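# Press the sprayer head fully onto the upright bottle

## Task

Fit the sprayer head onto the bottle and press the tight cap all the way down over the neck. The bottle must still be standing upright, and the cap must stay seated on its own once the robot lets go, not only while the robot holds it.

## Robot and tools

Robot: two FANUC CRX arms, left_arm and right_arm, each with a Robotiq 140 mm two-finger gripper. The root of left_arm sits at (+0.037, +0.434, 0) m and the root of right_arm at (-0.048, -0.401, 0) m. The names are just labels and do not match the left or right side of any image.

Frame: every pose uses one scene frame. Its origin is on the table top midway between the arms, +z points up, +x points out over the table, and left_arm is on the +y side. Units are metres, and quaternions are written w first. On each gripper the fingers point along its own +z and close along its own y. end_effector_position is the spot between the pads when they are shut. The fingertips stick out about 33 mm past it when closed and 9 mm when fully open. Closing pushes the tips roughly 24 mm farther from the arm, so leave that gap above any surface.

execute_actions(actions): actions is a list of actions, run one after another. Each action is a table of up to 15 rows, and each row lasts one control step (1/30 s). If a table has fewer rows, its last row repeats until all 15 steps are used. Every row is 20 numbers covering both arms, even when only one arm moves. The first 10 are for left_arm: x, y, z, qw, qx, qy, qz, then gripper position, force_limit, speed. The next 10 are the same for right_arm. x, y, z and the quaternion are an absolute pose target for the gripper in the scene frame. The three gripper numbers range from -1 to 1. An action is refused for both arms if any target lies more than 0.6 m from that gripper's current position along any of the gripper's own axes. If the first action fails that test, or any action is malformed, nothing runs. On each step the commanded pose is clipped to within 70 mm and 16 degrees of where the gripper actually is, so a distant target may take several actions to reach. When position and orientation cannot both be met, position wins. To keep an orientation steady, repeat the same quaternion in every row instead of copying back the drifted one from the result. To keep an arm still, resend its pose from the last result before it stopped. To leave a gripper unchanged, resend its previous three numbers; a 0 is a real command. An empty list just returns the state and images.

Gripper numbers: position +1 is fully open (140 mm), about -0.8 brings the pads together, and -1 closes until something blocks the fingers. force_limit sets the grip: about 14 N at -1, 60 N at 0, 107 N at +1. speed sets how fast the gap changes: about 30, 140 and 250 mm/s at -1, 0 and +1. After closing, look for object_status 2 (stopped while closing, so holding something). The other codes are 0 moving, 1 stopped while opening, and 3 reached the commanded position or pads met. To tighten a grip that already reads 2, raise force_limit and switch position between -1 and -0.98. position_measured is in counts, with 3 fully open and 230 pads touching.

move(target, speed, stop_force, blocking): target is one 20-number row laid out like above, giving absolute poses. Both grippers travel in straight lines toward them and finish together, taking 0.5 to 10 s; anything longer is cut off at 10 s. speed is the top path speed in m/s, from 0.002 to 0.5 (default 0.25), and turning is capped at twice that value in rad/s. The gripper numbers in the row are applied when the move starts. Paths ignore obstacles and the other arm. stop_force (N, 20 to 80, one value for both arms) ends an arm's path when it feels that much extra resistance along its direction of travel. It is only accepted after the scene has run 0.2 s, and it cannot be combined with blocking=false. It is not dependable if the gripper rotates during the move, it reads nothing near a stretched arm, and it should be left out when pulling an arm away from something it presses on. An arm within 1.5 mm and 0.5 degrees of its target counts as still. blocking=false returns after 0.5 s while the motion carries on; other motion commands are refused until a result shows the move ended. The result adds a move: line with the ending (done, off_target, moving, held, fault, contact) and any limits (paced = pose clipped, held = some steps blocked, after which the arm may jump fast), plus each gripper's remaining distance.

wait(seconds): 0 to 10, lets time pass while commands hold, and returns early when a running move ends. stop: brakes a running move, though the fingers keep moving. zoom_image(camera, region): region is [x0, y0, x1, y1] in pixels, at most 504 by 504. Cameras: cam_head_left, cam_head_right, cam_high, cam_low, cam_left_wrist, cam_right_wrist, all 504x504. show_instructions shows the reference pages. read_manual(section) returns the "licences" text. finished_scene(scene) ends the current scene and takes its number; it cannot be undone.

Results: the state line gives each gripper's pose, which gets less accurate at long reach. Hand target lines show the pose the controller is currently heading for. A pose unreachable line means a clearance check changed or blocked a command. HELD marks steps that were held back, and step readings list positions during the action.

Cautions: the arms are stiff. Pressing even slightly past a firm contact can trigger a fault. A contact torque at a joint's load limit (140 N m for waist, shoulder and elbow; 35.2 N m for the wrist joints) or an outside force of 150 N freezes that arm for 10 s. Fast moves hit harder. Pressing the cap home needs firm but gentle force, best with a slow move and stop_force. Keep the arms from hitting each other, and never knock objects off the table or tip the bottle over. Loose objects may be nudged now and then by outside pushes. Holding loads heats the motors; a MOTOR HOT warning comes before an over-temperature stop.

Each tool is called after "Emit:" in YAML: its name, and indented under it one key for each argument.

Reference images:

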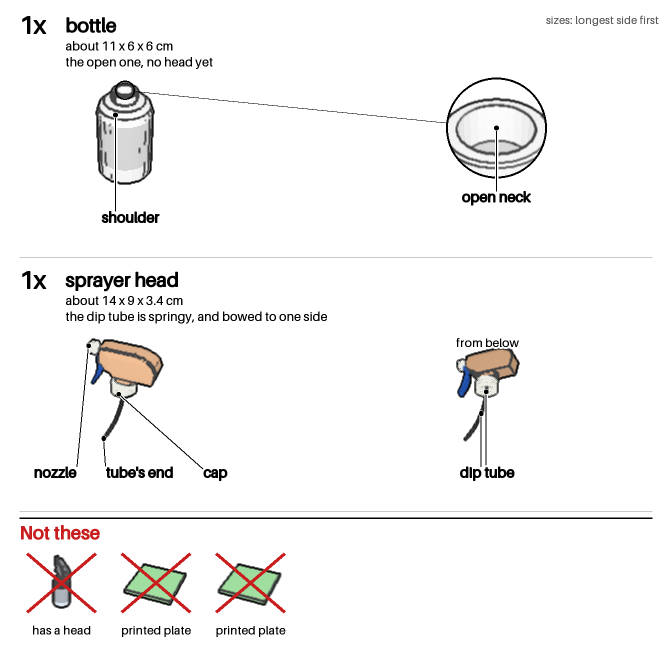

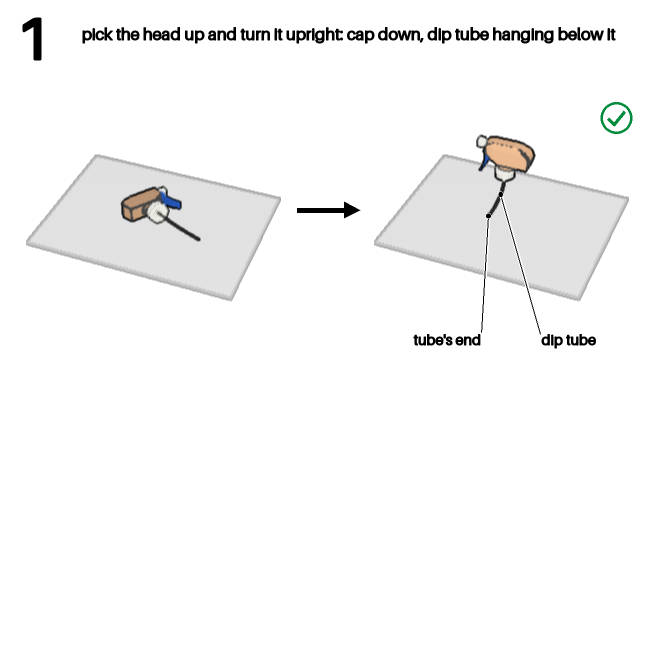

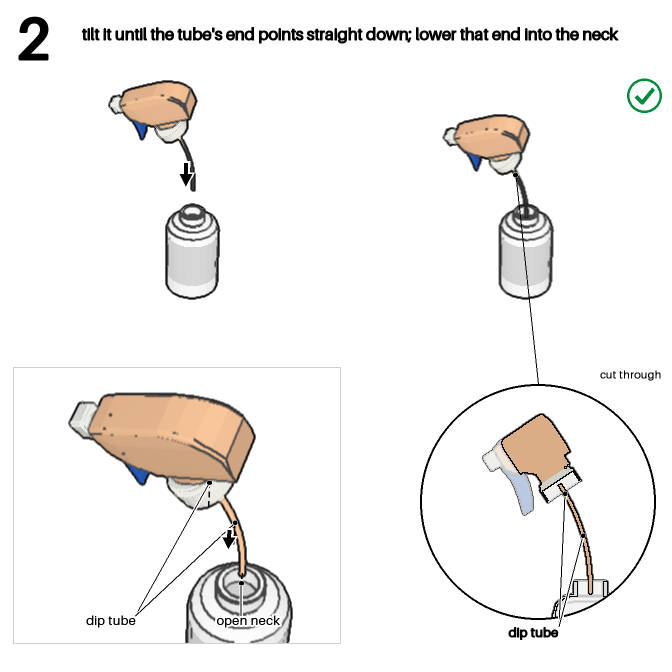

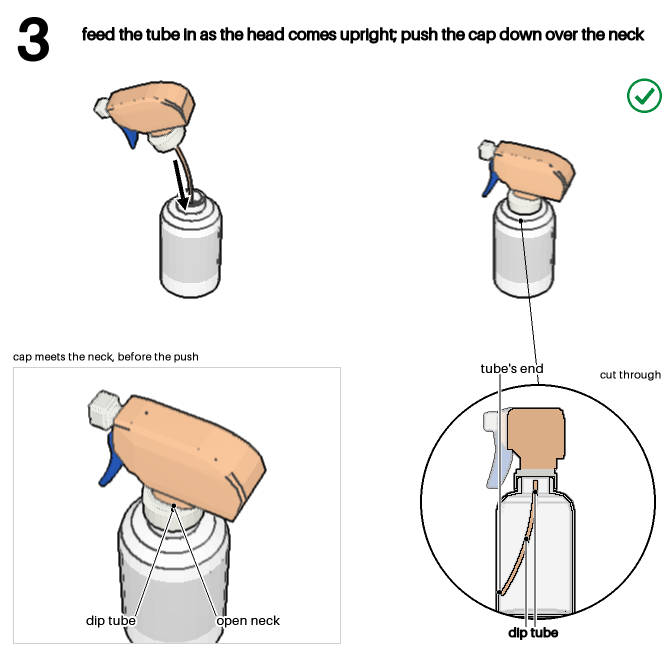

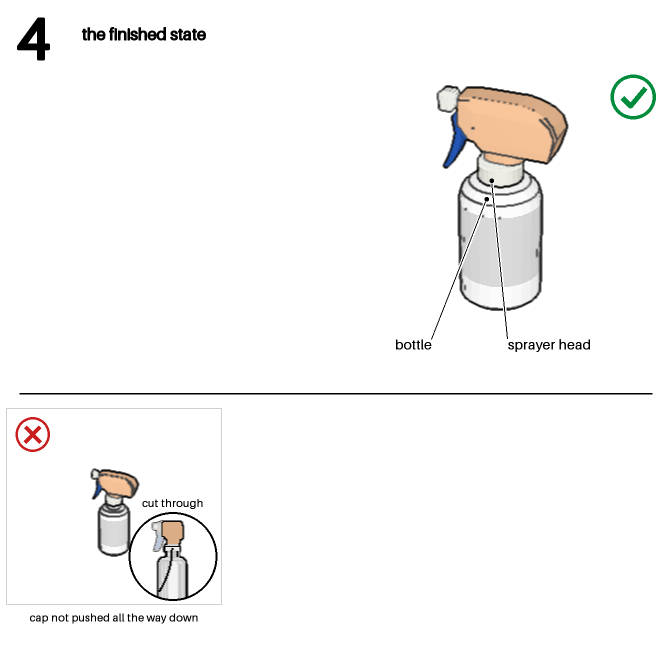

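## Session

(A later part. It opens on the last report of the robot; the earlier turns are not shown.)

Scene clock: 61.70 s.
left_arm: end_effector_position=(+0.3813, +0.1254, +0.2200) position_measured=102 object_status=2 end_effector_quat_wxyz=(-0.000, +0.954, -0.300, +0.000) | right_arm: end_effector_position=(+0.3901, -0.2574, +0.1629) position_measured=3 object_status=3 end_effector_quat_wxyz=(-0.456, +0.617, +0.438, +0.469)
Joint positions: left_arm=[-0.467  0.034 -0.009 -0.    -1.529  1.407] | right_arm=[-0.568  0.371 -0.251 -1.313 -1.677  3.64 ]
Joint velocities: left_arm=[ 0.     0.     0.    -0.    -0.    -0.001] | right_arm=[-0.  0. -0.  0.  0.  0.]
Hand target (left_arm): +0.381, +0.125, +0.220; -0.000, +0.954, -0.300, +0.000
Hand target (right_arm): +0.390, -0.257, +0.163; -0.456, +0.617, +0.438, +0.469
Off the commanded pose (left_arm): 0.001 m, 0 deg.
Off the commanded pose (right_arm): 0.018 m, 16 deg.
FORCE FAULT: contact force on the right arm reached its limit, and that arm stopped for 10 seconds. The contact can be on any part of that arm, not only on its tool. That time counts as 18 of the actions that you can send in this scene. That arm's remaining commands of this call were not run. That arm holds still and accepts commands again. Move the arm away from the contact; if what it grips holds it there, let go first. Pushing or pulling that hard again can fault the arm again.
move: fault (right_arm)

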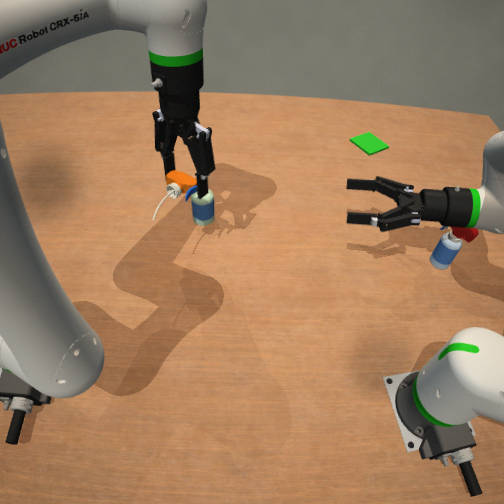

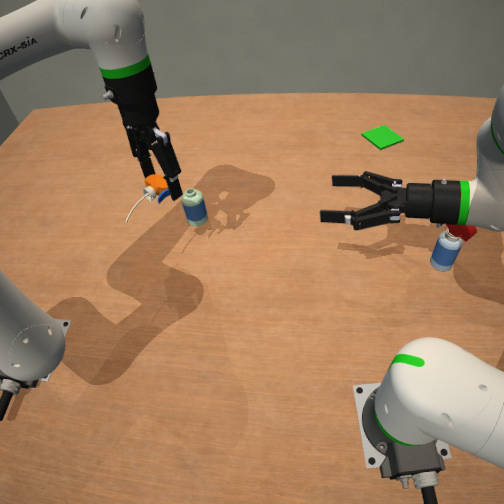

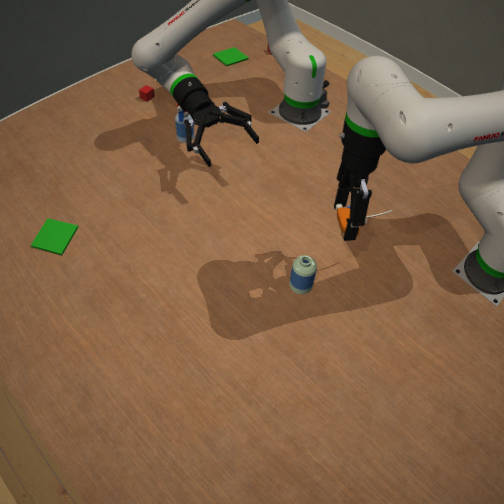

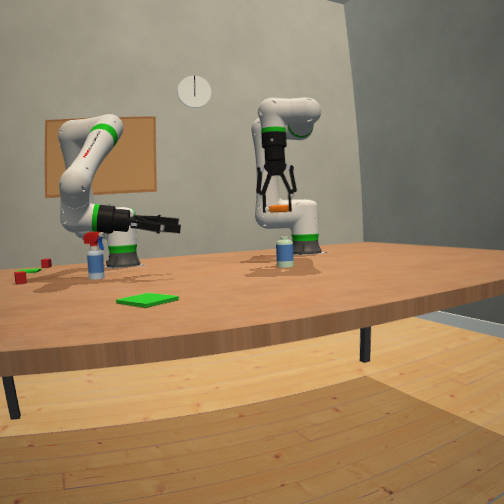

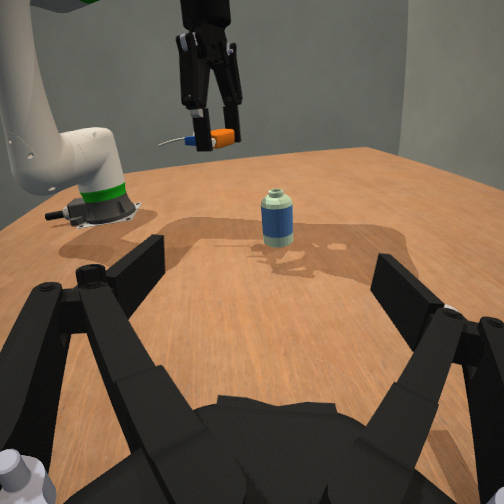

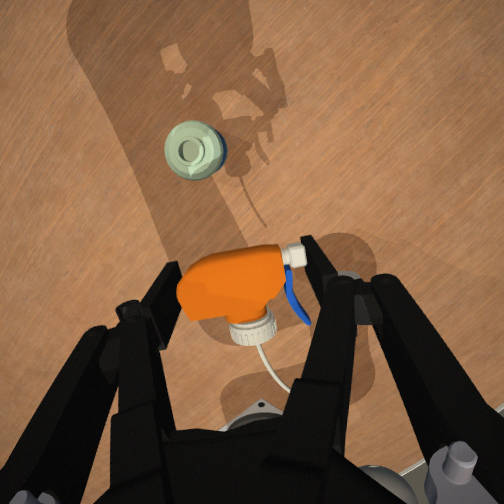

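Emit:
move:
  target: [0.42,0.10,0.30,0,0.707,0,0.707,-1,1,-0.3, 0.44,-0.15,0.25,0.5,-0.5,-0.5,-0.5,1,0,0]
  speed: 0.2

Scene clock: 68.77 s.
left_arm: end_effector_position=(+0.4187, +0.0989, +0.3000) position_measured=102 object_status=2 end_effector_quat_wxyz=(+0.002, +0.709, -0.000, +0.705) | right_arm: end_effector_position=(+0.4403, -0.1502, +0.2497) position_measured=3 object_status=3 end_effector_quat_wxyz=(-0.500, +0.500, +0.500, +0.499)
Joint positions: left_arm=[-1.526 -0.016 -0.432 -1.593 -1.504  3.561] | right_arm=[-0.339  0.433 -0.027 -1.484 -1.742  3.609]
Joint velocities: left_arm=[-0.     0.    -0.    -0.001 -0.001  0.001] | right_arm=[ 0.    -0.     0.    -0.001  0.    -0.002]
Hand target (left_arm): +0.419, +0.099, +0.300; +0.002, +0.709, -0.000, +0.705
Hand target (right_arm): +0.440, -0.150, +0.250; +0.500, -0.500, -0.500, -0.499
Off the commanded pose (left_arm): 0.002 m, 0 deg.
Off the commanded pose (right_arm): 0.000 m, 0 deg.
move: done

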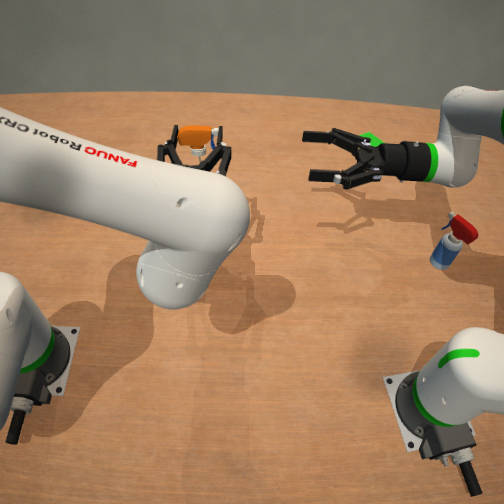

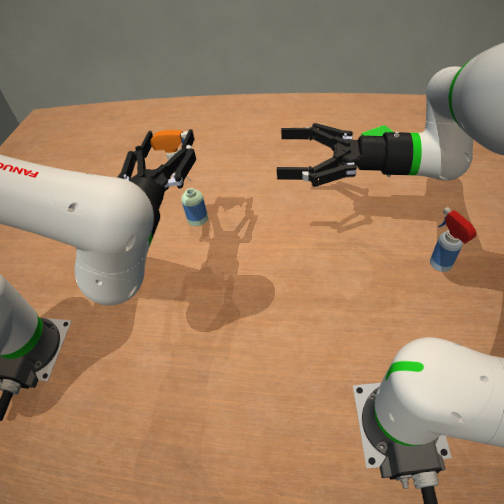

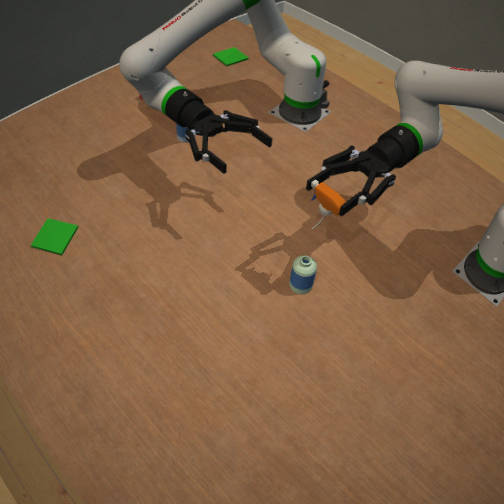

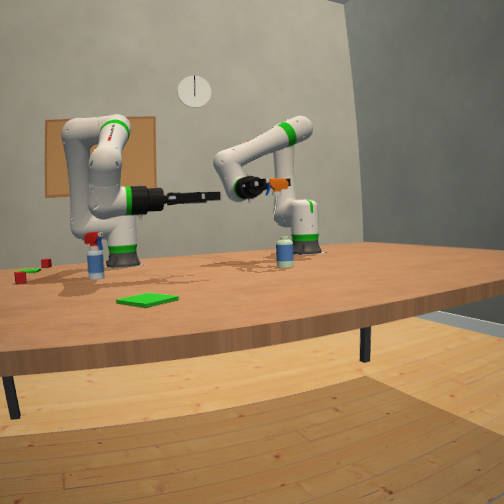

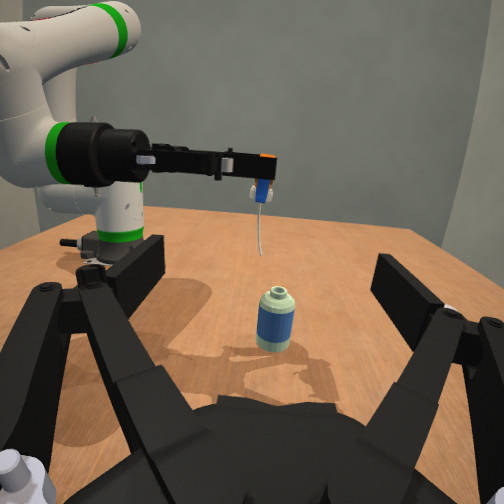

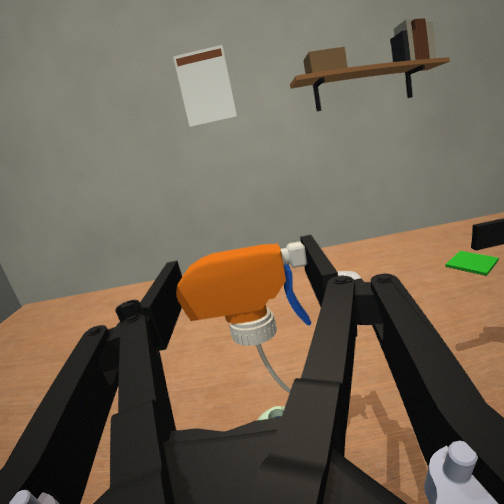

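Emit:
move:
  target: [0.42,0.10,0.30,0,0.707,0,0.707,-1,1,-0.3, 0.455,-0.04,0.24,0.5,-0.5,-0.5,-0.5,1,0,0]
  speed: 0.15

Emit:
move:
  target: [0.42,0.10,0.30,0,0.707,0,0.707,-1,1,-0.3, 0.455,-0.04,0.055,0.5,-0.5,-0.5,-0.5,1,0,0]
  speed: 0.15

Scene clock: 78.00 s.
left_arm: end_effector_position=(+0.4200, +0.1000, +0.3000) position_measured=102 object_status=2 end_effector_quat_wxyz=(-0.000, +0.707, -0.000, +0.707) | right_arm: end_effector_position=(+0.4552, -0.0400, +0.2398) position_measured=3 object_status=3 end_effector_quat_wxyz=(-0.500, +0.500, +0.500, +0.500)
Joint positions: left_arm=[-1.524 -0.01  -0.433 -1.599 -1.509  3.565] | right_arm=[-0.14   0.457 -0.02  -1.574 -1.564  3.618]
Joint velocities: left_arm=[-0.    -0.001 -0.     0.001  0.    -0.001] | right_arm=[-0.001 -0.     0.     0.    -0.001 -0.001]
Hand target (left_arm): +0.420, +0.100, +0.300; -0.000, +0.707, -0.000, +0.707
Hand target (right_arm): +0.455, -0.040, +0.240; +0.500, -0.500, -0.500, -0.500
Off the commanded pose (left_arm): 0.000 m, 0 deg.
Off the commanded pose (right_arm): 0.000 m, 0 deg.
move: done

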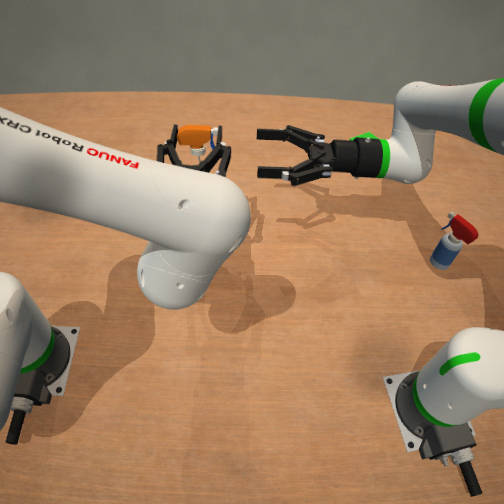

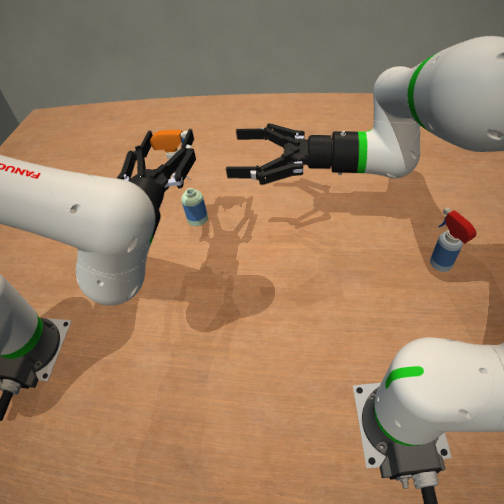

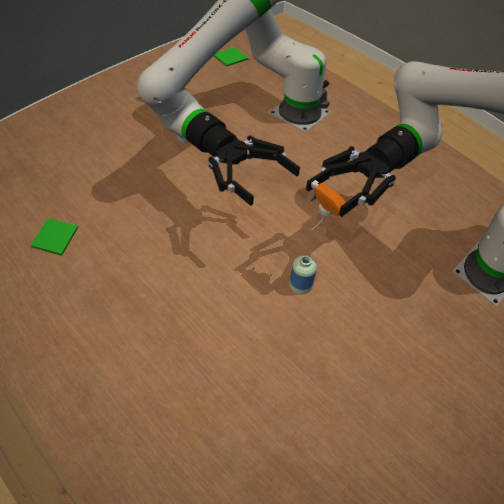

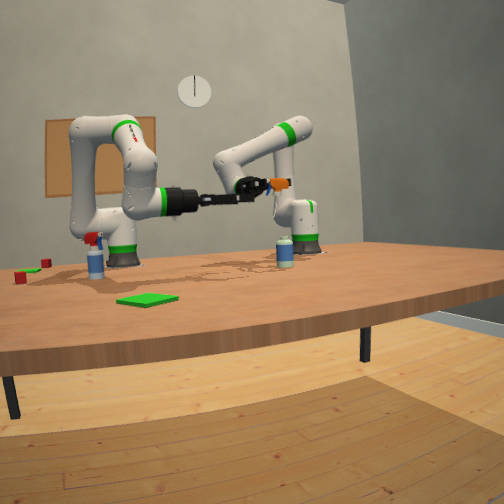

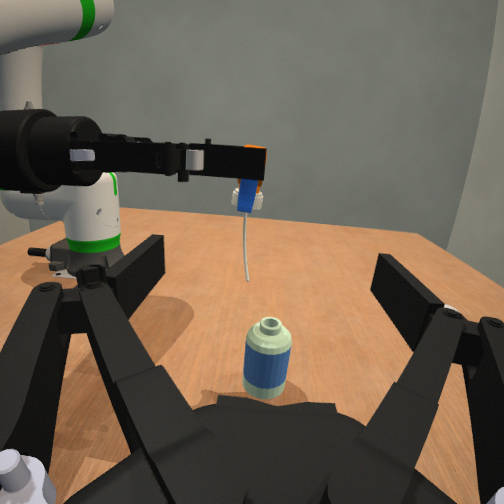

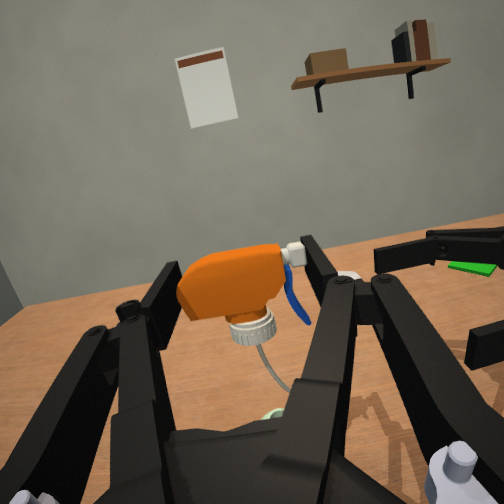

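Scene clock: 89.40 s.
left_arm: end_effector_position=(+0.4200, +0.1000, +0.3000) position_measured=102 object_status=2 end_effector_quat_wxyz=(+0.000, +0.707, +0.000, +0.707) | right_arm: end_effector_position=(+0.4546, -0.0402, +0.0590) position_measured=3 object_status=3 end_effector_quat_wxyz=(-0.505, +0.505, +0.501, +0.489)
Joint positions: left_arm=[-1.524 -0.01  -0.433 -1.599 -1.509  3.565] | right_arm=[-0.137  0.827  0.024 -1.562 -1.563  3.924]
Joint velocities: left_arm=[-0.     0.001  0.    -0.001 -0.    -0.001] | right_arm=[ 0.     0.     0.    -0.001  0.001  0.002]
Hand target (left_arm): +0.420, +0.100, +0.300; -0.000, +0.707, +0.000, +0.707
Hand target (right_arm): +0.455, -0.040, +0.059; +0.505, -0.505, -0.501, -0.489
Off the commanded pose (left_arm): 0.000 m, 0 deg.
Off the commanded pose (right_arm): 0.004 m, 2 deg.
FORCE FAULT: contact force on the right arm reached its limit, and that arm stopped for 10 seconds. The contact can be on any part of that arm, not only on its tool. That time counts as 19 of the actions that you can send in this scene. That arm's remaining commands of this call were not run. That arm holds still and accepts commands again. Move the arm away from the contact; if what it grips holds it there, let go first. Pushing or pulling that hard again can fault the arm again.
move: fault (right_arm)

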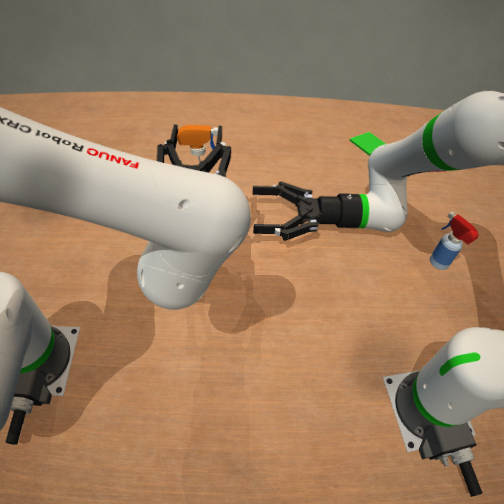

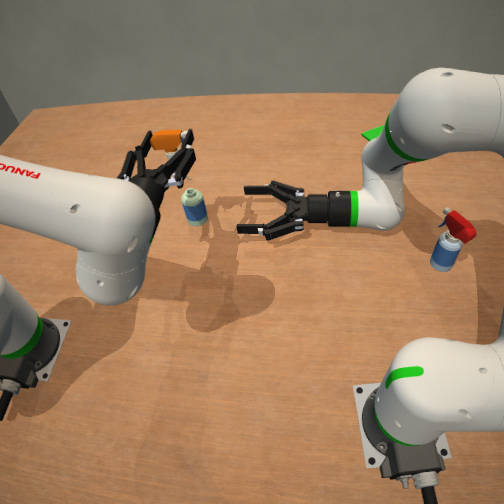

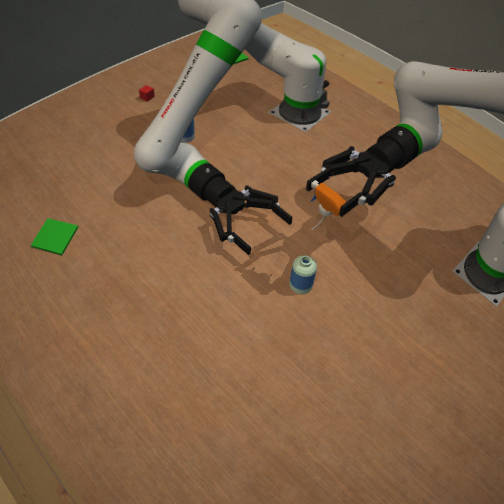

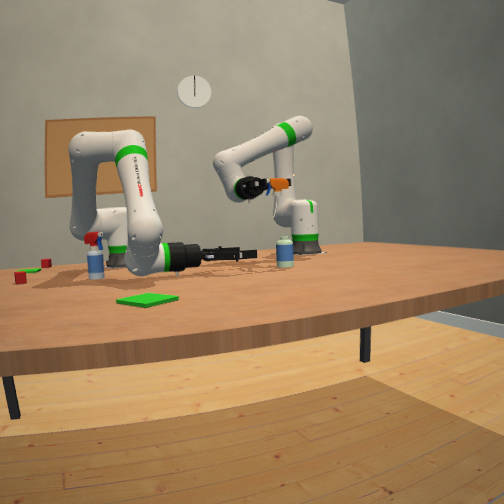

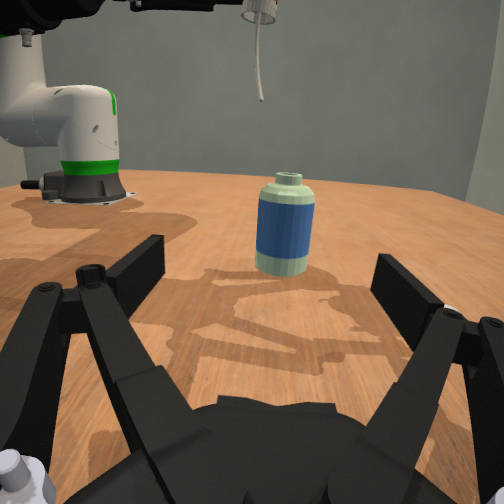

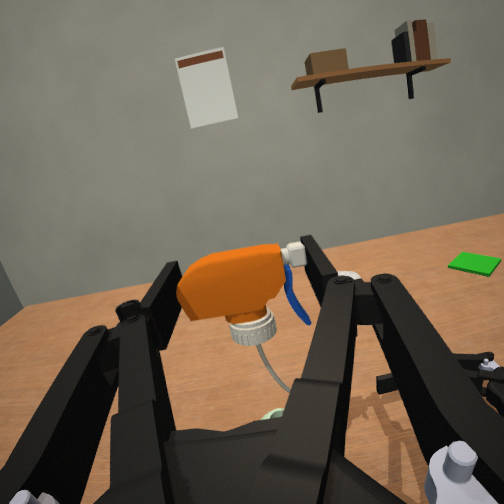

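Emit:
move:
  target: [0.42,0.10,0.30,0,0.707,0,0.707,-1,1,-0.3, 0.47,-0.03,0.075,0.38,-0.596,-0.596,-0.38,1,0,0]
  speed: 0.1

Emit:
move:
  target: [0.42,0.10,0.30,0,0.707,0,0.707,-1,1,-0.3, 0.47,0.07,0.055,0.38,-0.596,-0.596,-0.38,1,0,0]
  speed: 0.1

Scene clock: 98.70 s.
left_arm: end_effector_position=(+0.4200, +0.1000, +0.3000) position_measured=102 object_status=2 end_effector_quat_wxyz=(-0.000, +0.707, -0.000, +0.707) | right_arm: end_effector_position=(+0.4697, -0.0298, +0.0746) position_measured=3 object_status=3 end_effector_quat_wxyz=(-0.380, +0.597, +0.596, +0.380)
Joint positions: left_arm=[-1.524 -0.01  -0.433 -1.599 -1.509  3.565] | right_arm=[ 0.023  0.515  0.009 -1.252 -1.224  3.553]
Joint velocities: left_arm=[-0.002  0.     0.    -0.    -0.    -0.   ] | right_arm=[ 0.002 -0.001  0.    -0.    -0.001 -0.002]
Hand target (left_arm): +0.420, +0.100, +0.300; +0.000, +0.707, +0.000, +0.707
Hand target (right_arm): +0.470, -0.030, +0.075; -0.380, +0.597, +0.596, +0.380
Off the commanded pose (left_arm): 0.000 m, 0 deg.
Off the commanded pose (right_arm): 0.000 m, 0 deg.
move: done

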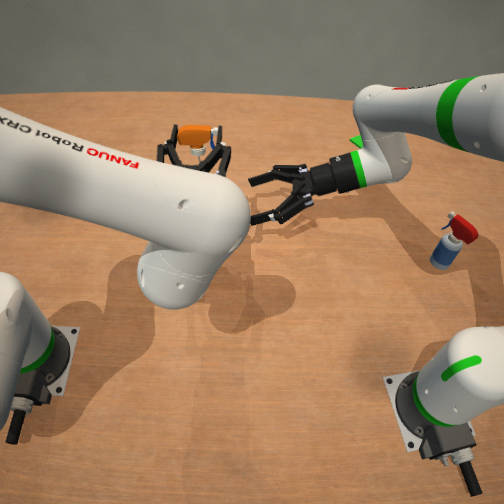

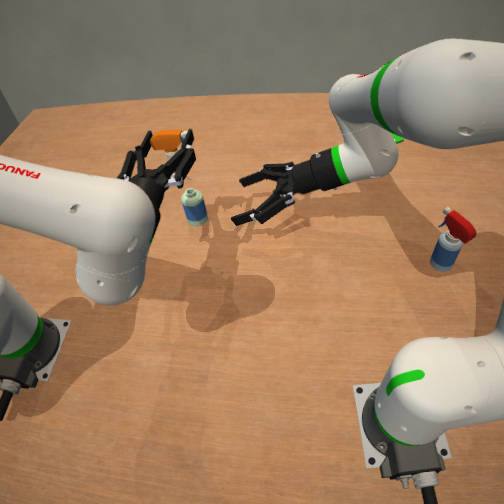

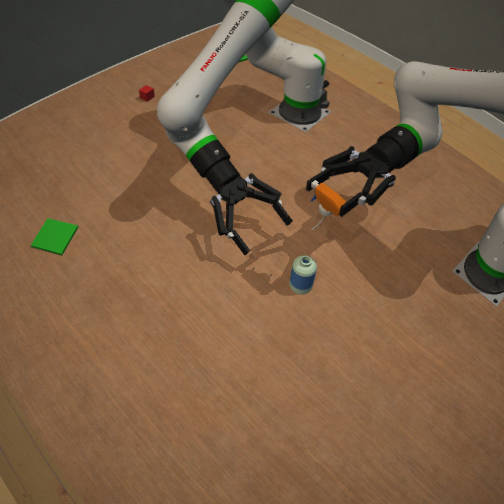

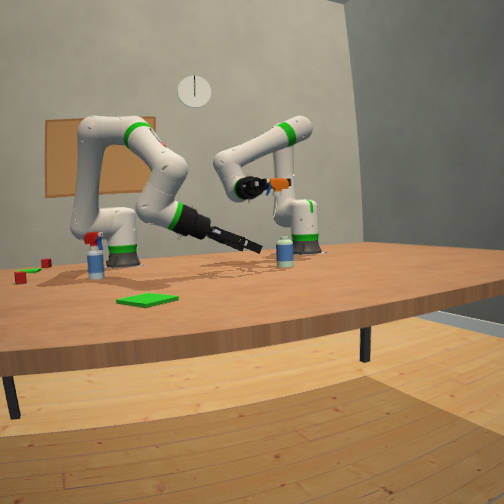

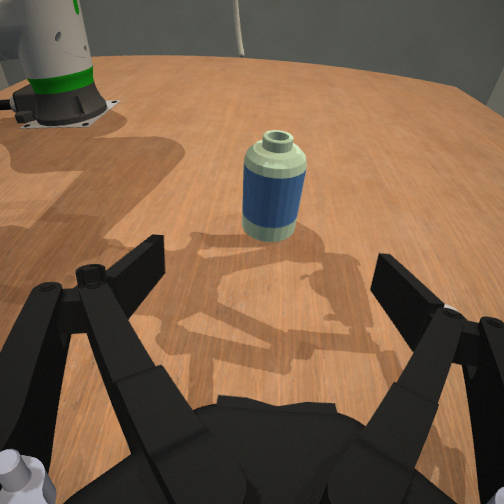

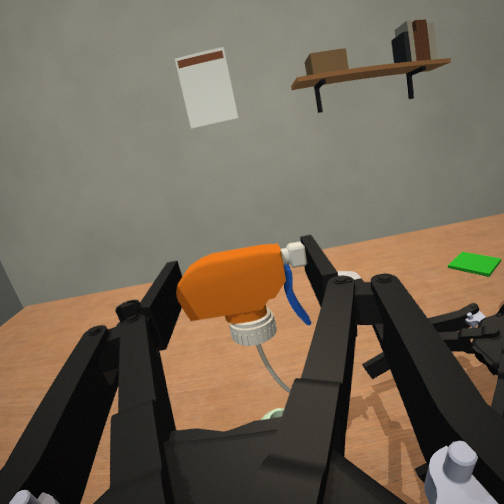

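Scene clock: 100.03 s.
left_arm: end_effector_position=(+0.4200, +0.1000, +0.3000) position_measured=102 object_status=2 end_effector_quat_wxyz=(-0.000, +0.707, -0.000, +0.707) | right_arm: end_effector_position=(+0.4701, +0.0699, +0.0548) position_measured=3 object_status=3 end_effector_quat_wxyz=(-0.380, +0.596, +0.596, +0.380)
Joint positions: left_arm=[-1.524 -0.01  -0.433 -1.599 -1.509  3.565] | right_arm=[ 0.19   0.584  0.068 -1.32  -1.082  3.519]
Joint velocities: left_arm=[ 0.001 -0.    -0.     0.001  0.    -0.002] | right_arm=[-0.001  0.     0.    -0.001 -0.001 -0.002]
Hand target (left_arm): +0.420, +0.100, +0.300; +0.000, +0.707, +0.000, +0.707
Hand target (right_arm): +0.470, +0.070, +0.055; -0.380, +0.596, +0.596, +0.380
Off the commanded pose (left_arm): 0.000 m, 0 deg.
Off the commanded pose (right_arm): 0.000 m, 0 deg.
move: done

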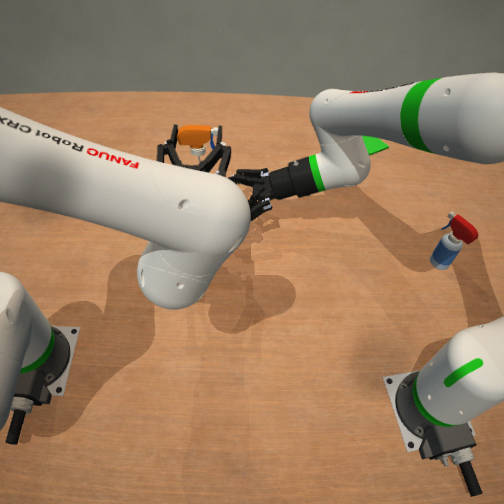

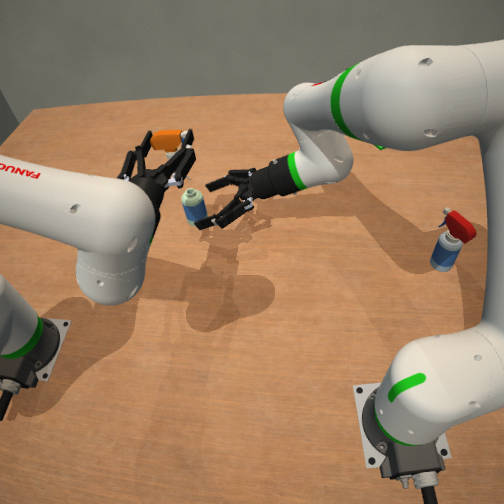

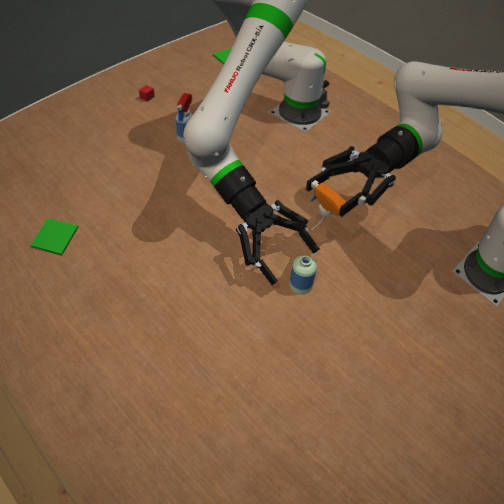

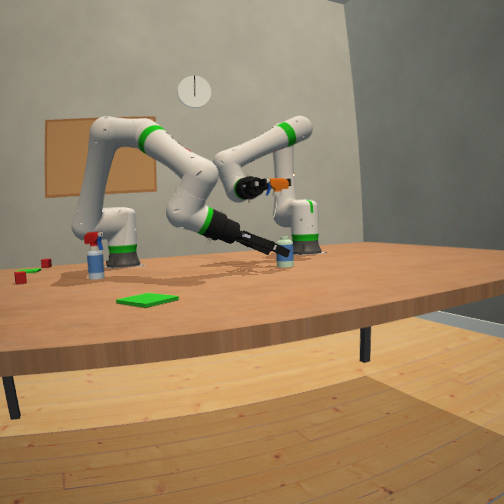

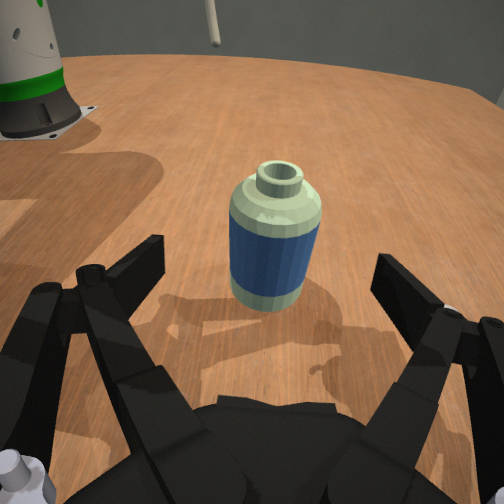

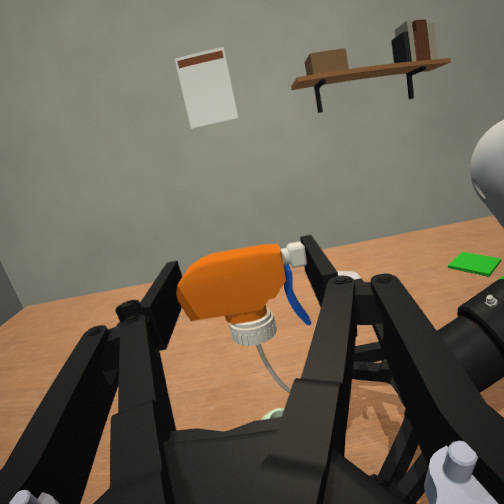

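Emit:
move:
  target: [0.42,0.10,0.30,0,0.707,0,0.707,-1,1,-0.3, 0.47,0.112,0.05,0.38,-0.596,-0.596,-0.38,1,0,0]
  speed: 0.08

Emit:
move:
  target: [0.42,0.10,0.30,0,0.707,0,0.707,-1,1,-0.3, 0.47,0.112,0.05,0.38,-0.596,-0.596,-0.38,-1,0,-0.3]
  speed: 0.08

Scene clock: 104.43 s.
left_arm: end_effector_position=(+0.4200, +0.1000, +0.3000) position_measured=102 object_status=2 end_effector_quat_wxyz=(+0.000, +0.707, +0.000, +0.707) | right_arm: end_effector_position=(+0.4701, +0.1120, +0.0499) position_measured=3 object_status=3 end_effector_quat_wxyz=(-0.380, +0.596, +0.596, +0.380)
Joint positions: left_arm=[-1.524 -0.01  -0.433 -1.599 -1.509  3.565] | right_arm=[ 0.257  0.615  0.108 -1.34  -1.028  3.494]
Joint velocities: left_arm=[-0.001  0.    -0.    -0.002  0.     0.   ] | right_arm=[ 0.003  0.     0.    -0.001 -0.001  0.001]
Hand target (left_arm): +0.420, +0.100, +0.300; -0.000, +0.707, -0.000, +0.707
Hand target (right_arm): +0.470, +0.112, +0.050; -0.380, +0.596, +0.596, +0.380
Off the commanded pose (left_arm): 0.000 m, 0 deg.
Off the commanded pose (right_arm): 0.000 m, 0 deg.
move: done

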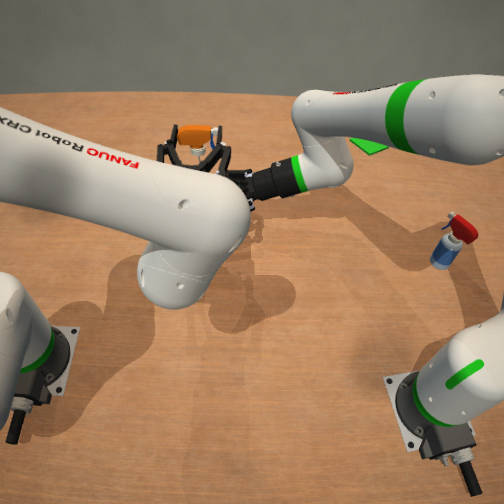

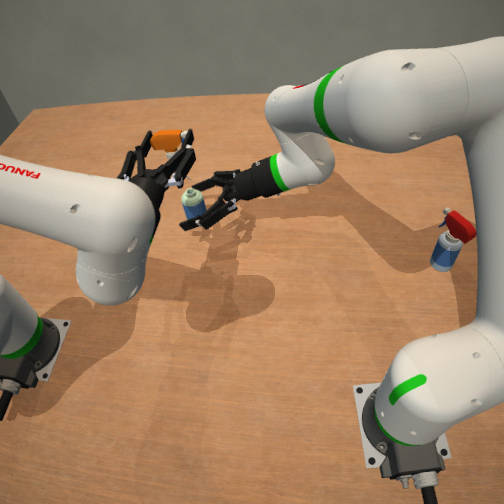

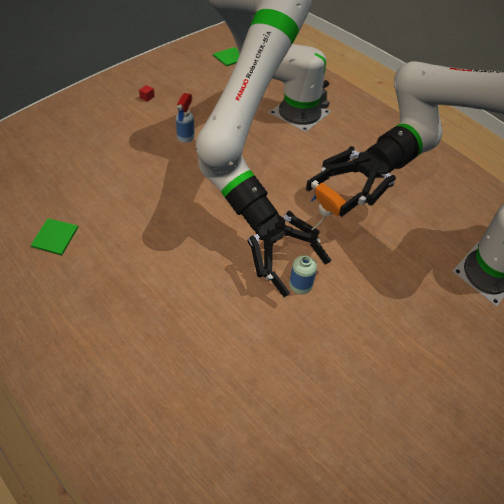

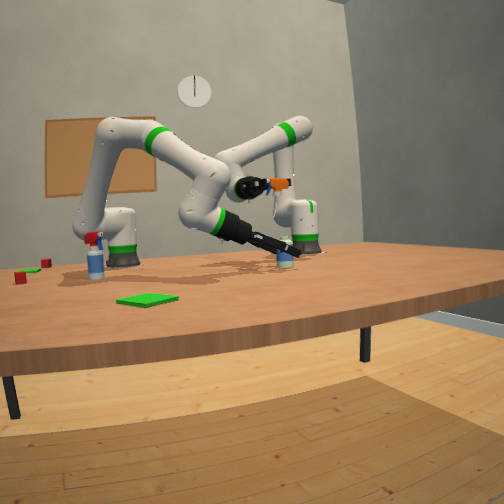

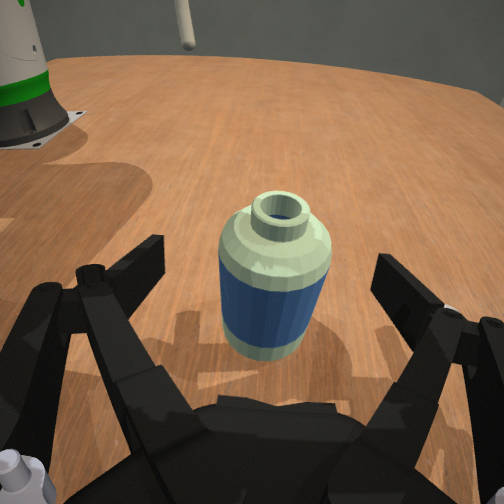

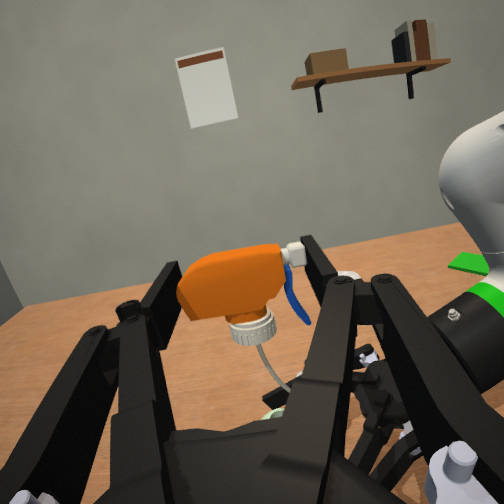

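Scene clock: 105.47 s.
left_arm: end_effector_position=(+0.4200, +0.1000, +0.3000) position_measured=102 object_status=2 end_effector_quat_wxyz=(-0.000, +0.707, +0.000, +0.707) | right_arm: end_effector_position=(+0.4700, +0.1120, +0.0500) position_measured=143 object_status=0 end_effector_quat_wxyz=(-0.380, +0.596, +0.596, +0.380)
Joint positions: left_arm=[-1.524 -0.01  -0.433 -1.599 -1.509  3.565] | right_arm=[ 0.257  0.615  0.108 -1.34  -1.028  3.494]
Joint velocities: left_arm=[ 0.001 -0.001 -0.     0.002 -0.    -0.001] | right_arm=[-0.001 -0.    -0.     0.    -0.001  0.001]
Hand target (left_arm): +0.420, +0.100, +0.300; +0.000, +0.707, -0.000, +0.707
Hand target (right_arm): +0.470, +0.112, +0.050; -0.380, +0.596, +0.596, +0.380
Off the commanded pose (left_arm): 0.000 m, 0 deg.
Off the commanded pose (right_arm): 0.000 m, 0 deg.
move: done

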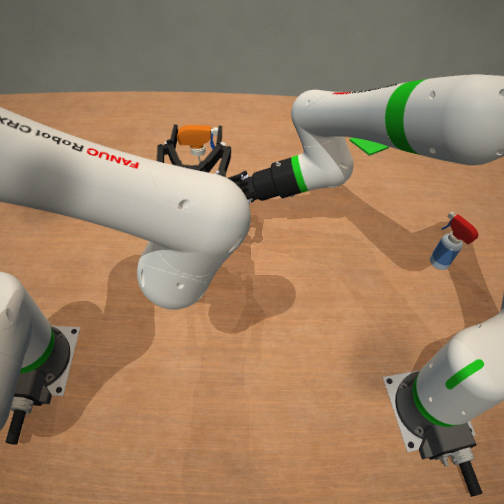

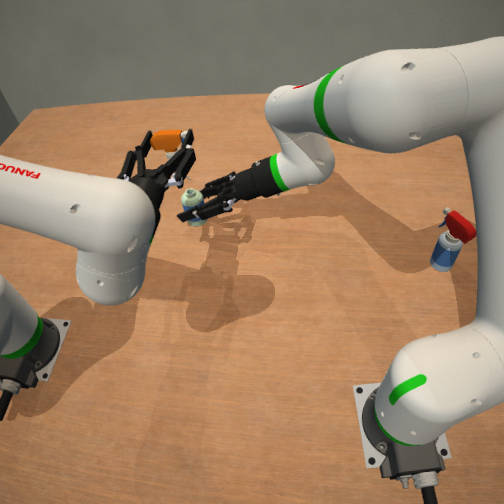

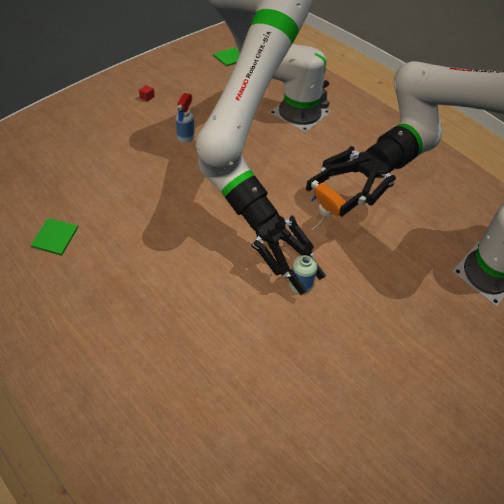

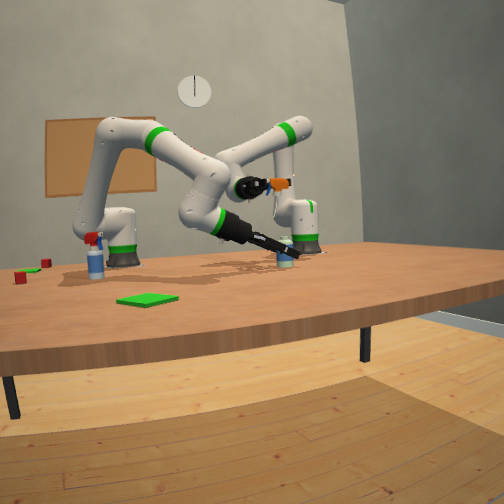

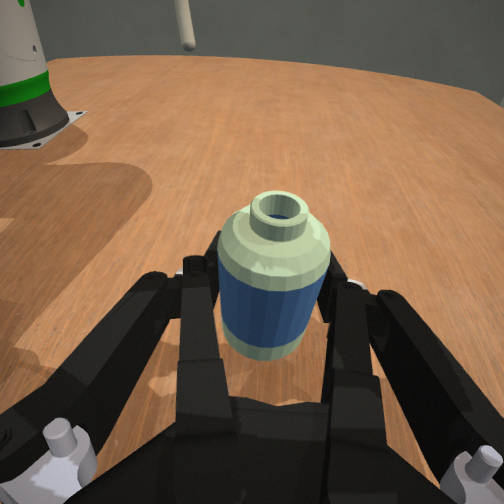

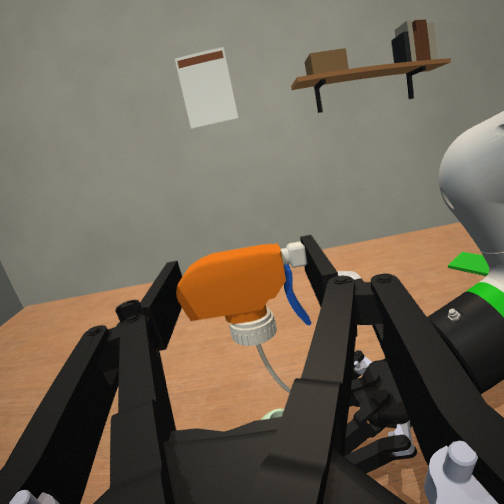

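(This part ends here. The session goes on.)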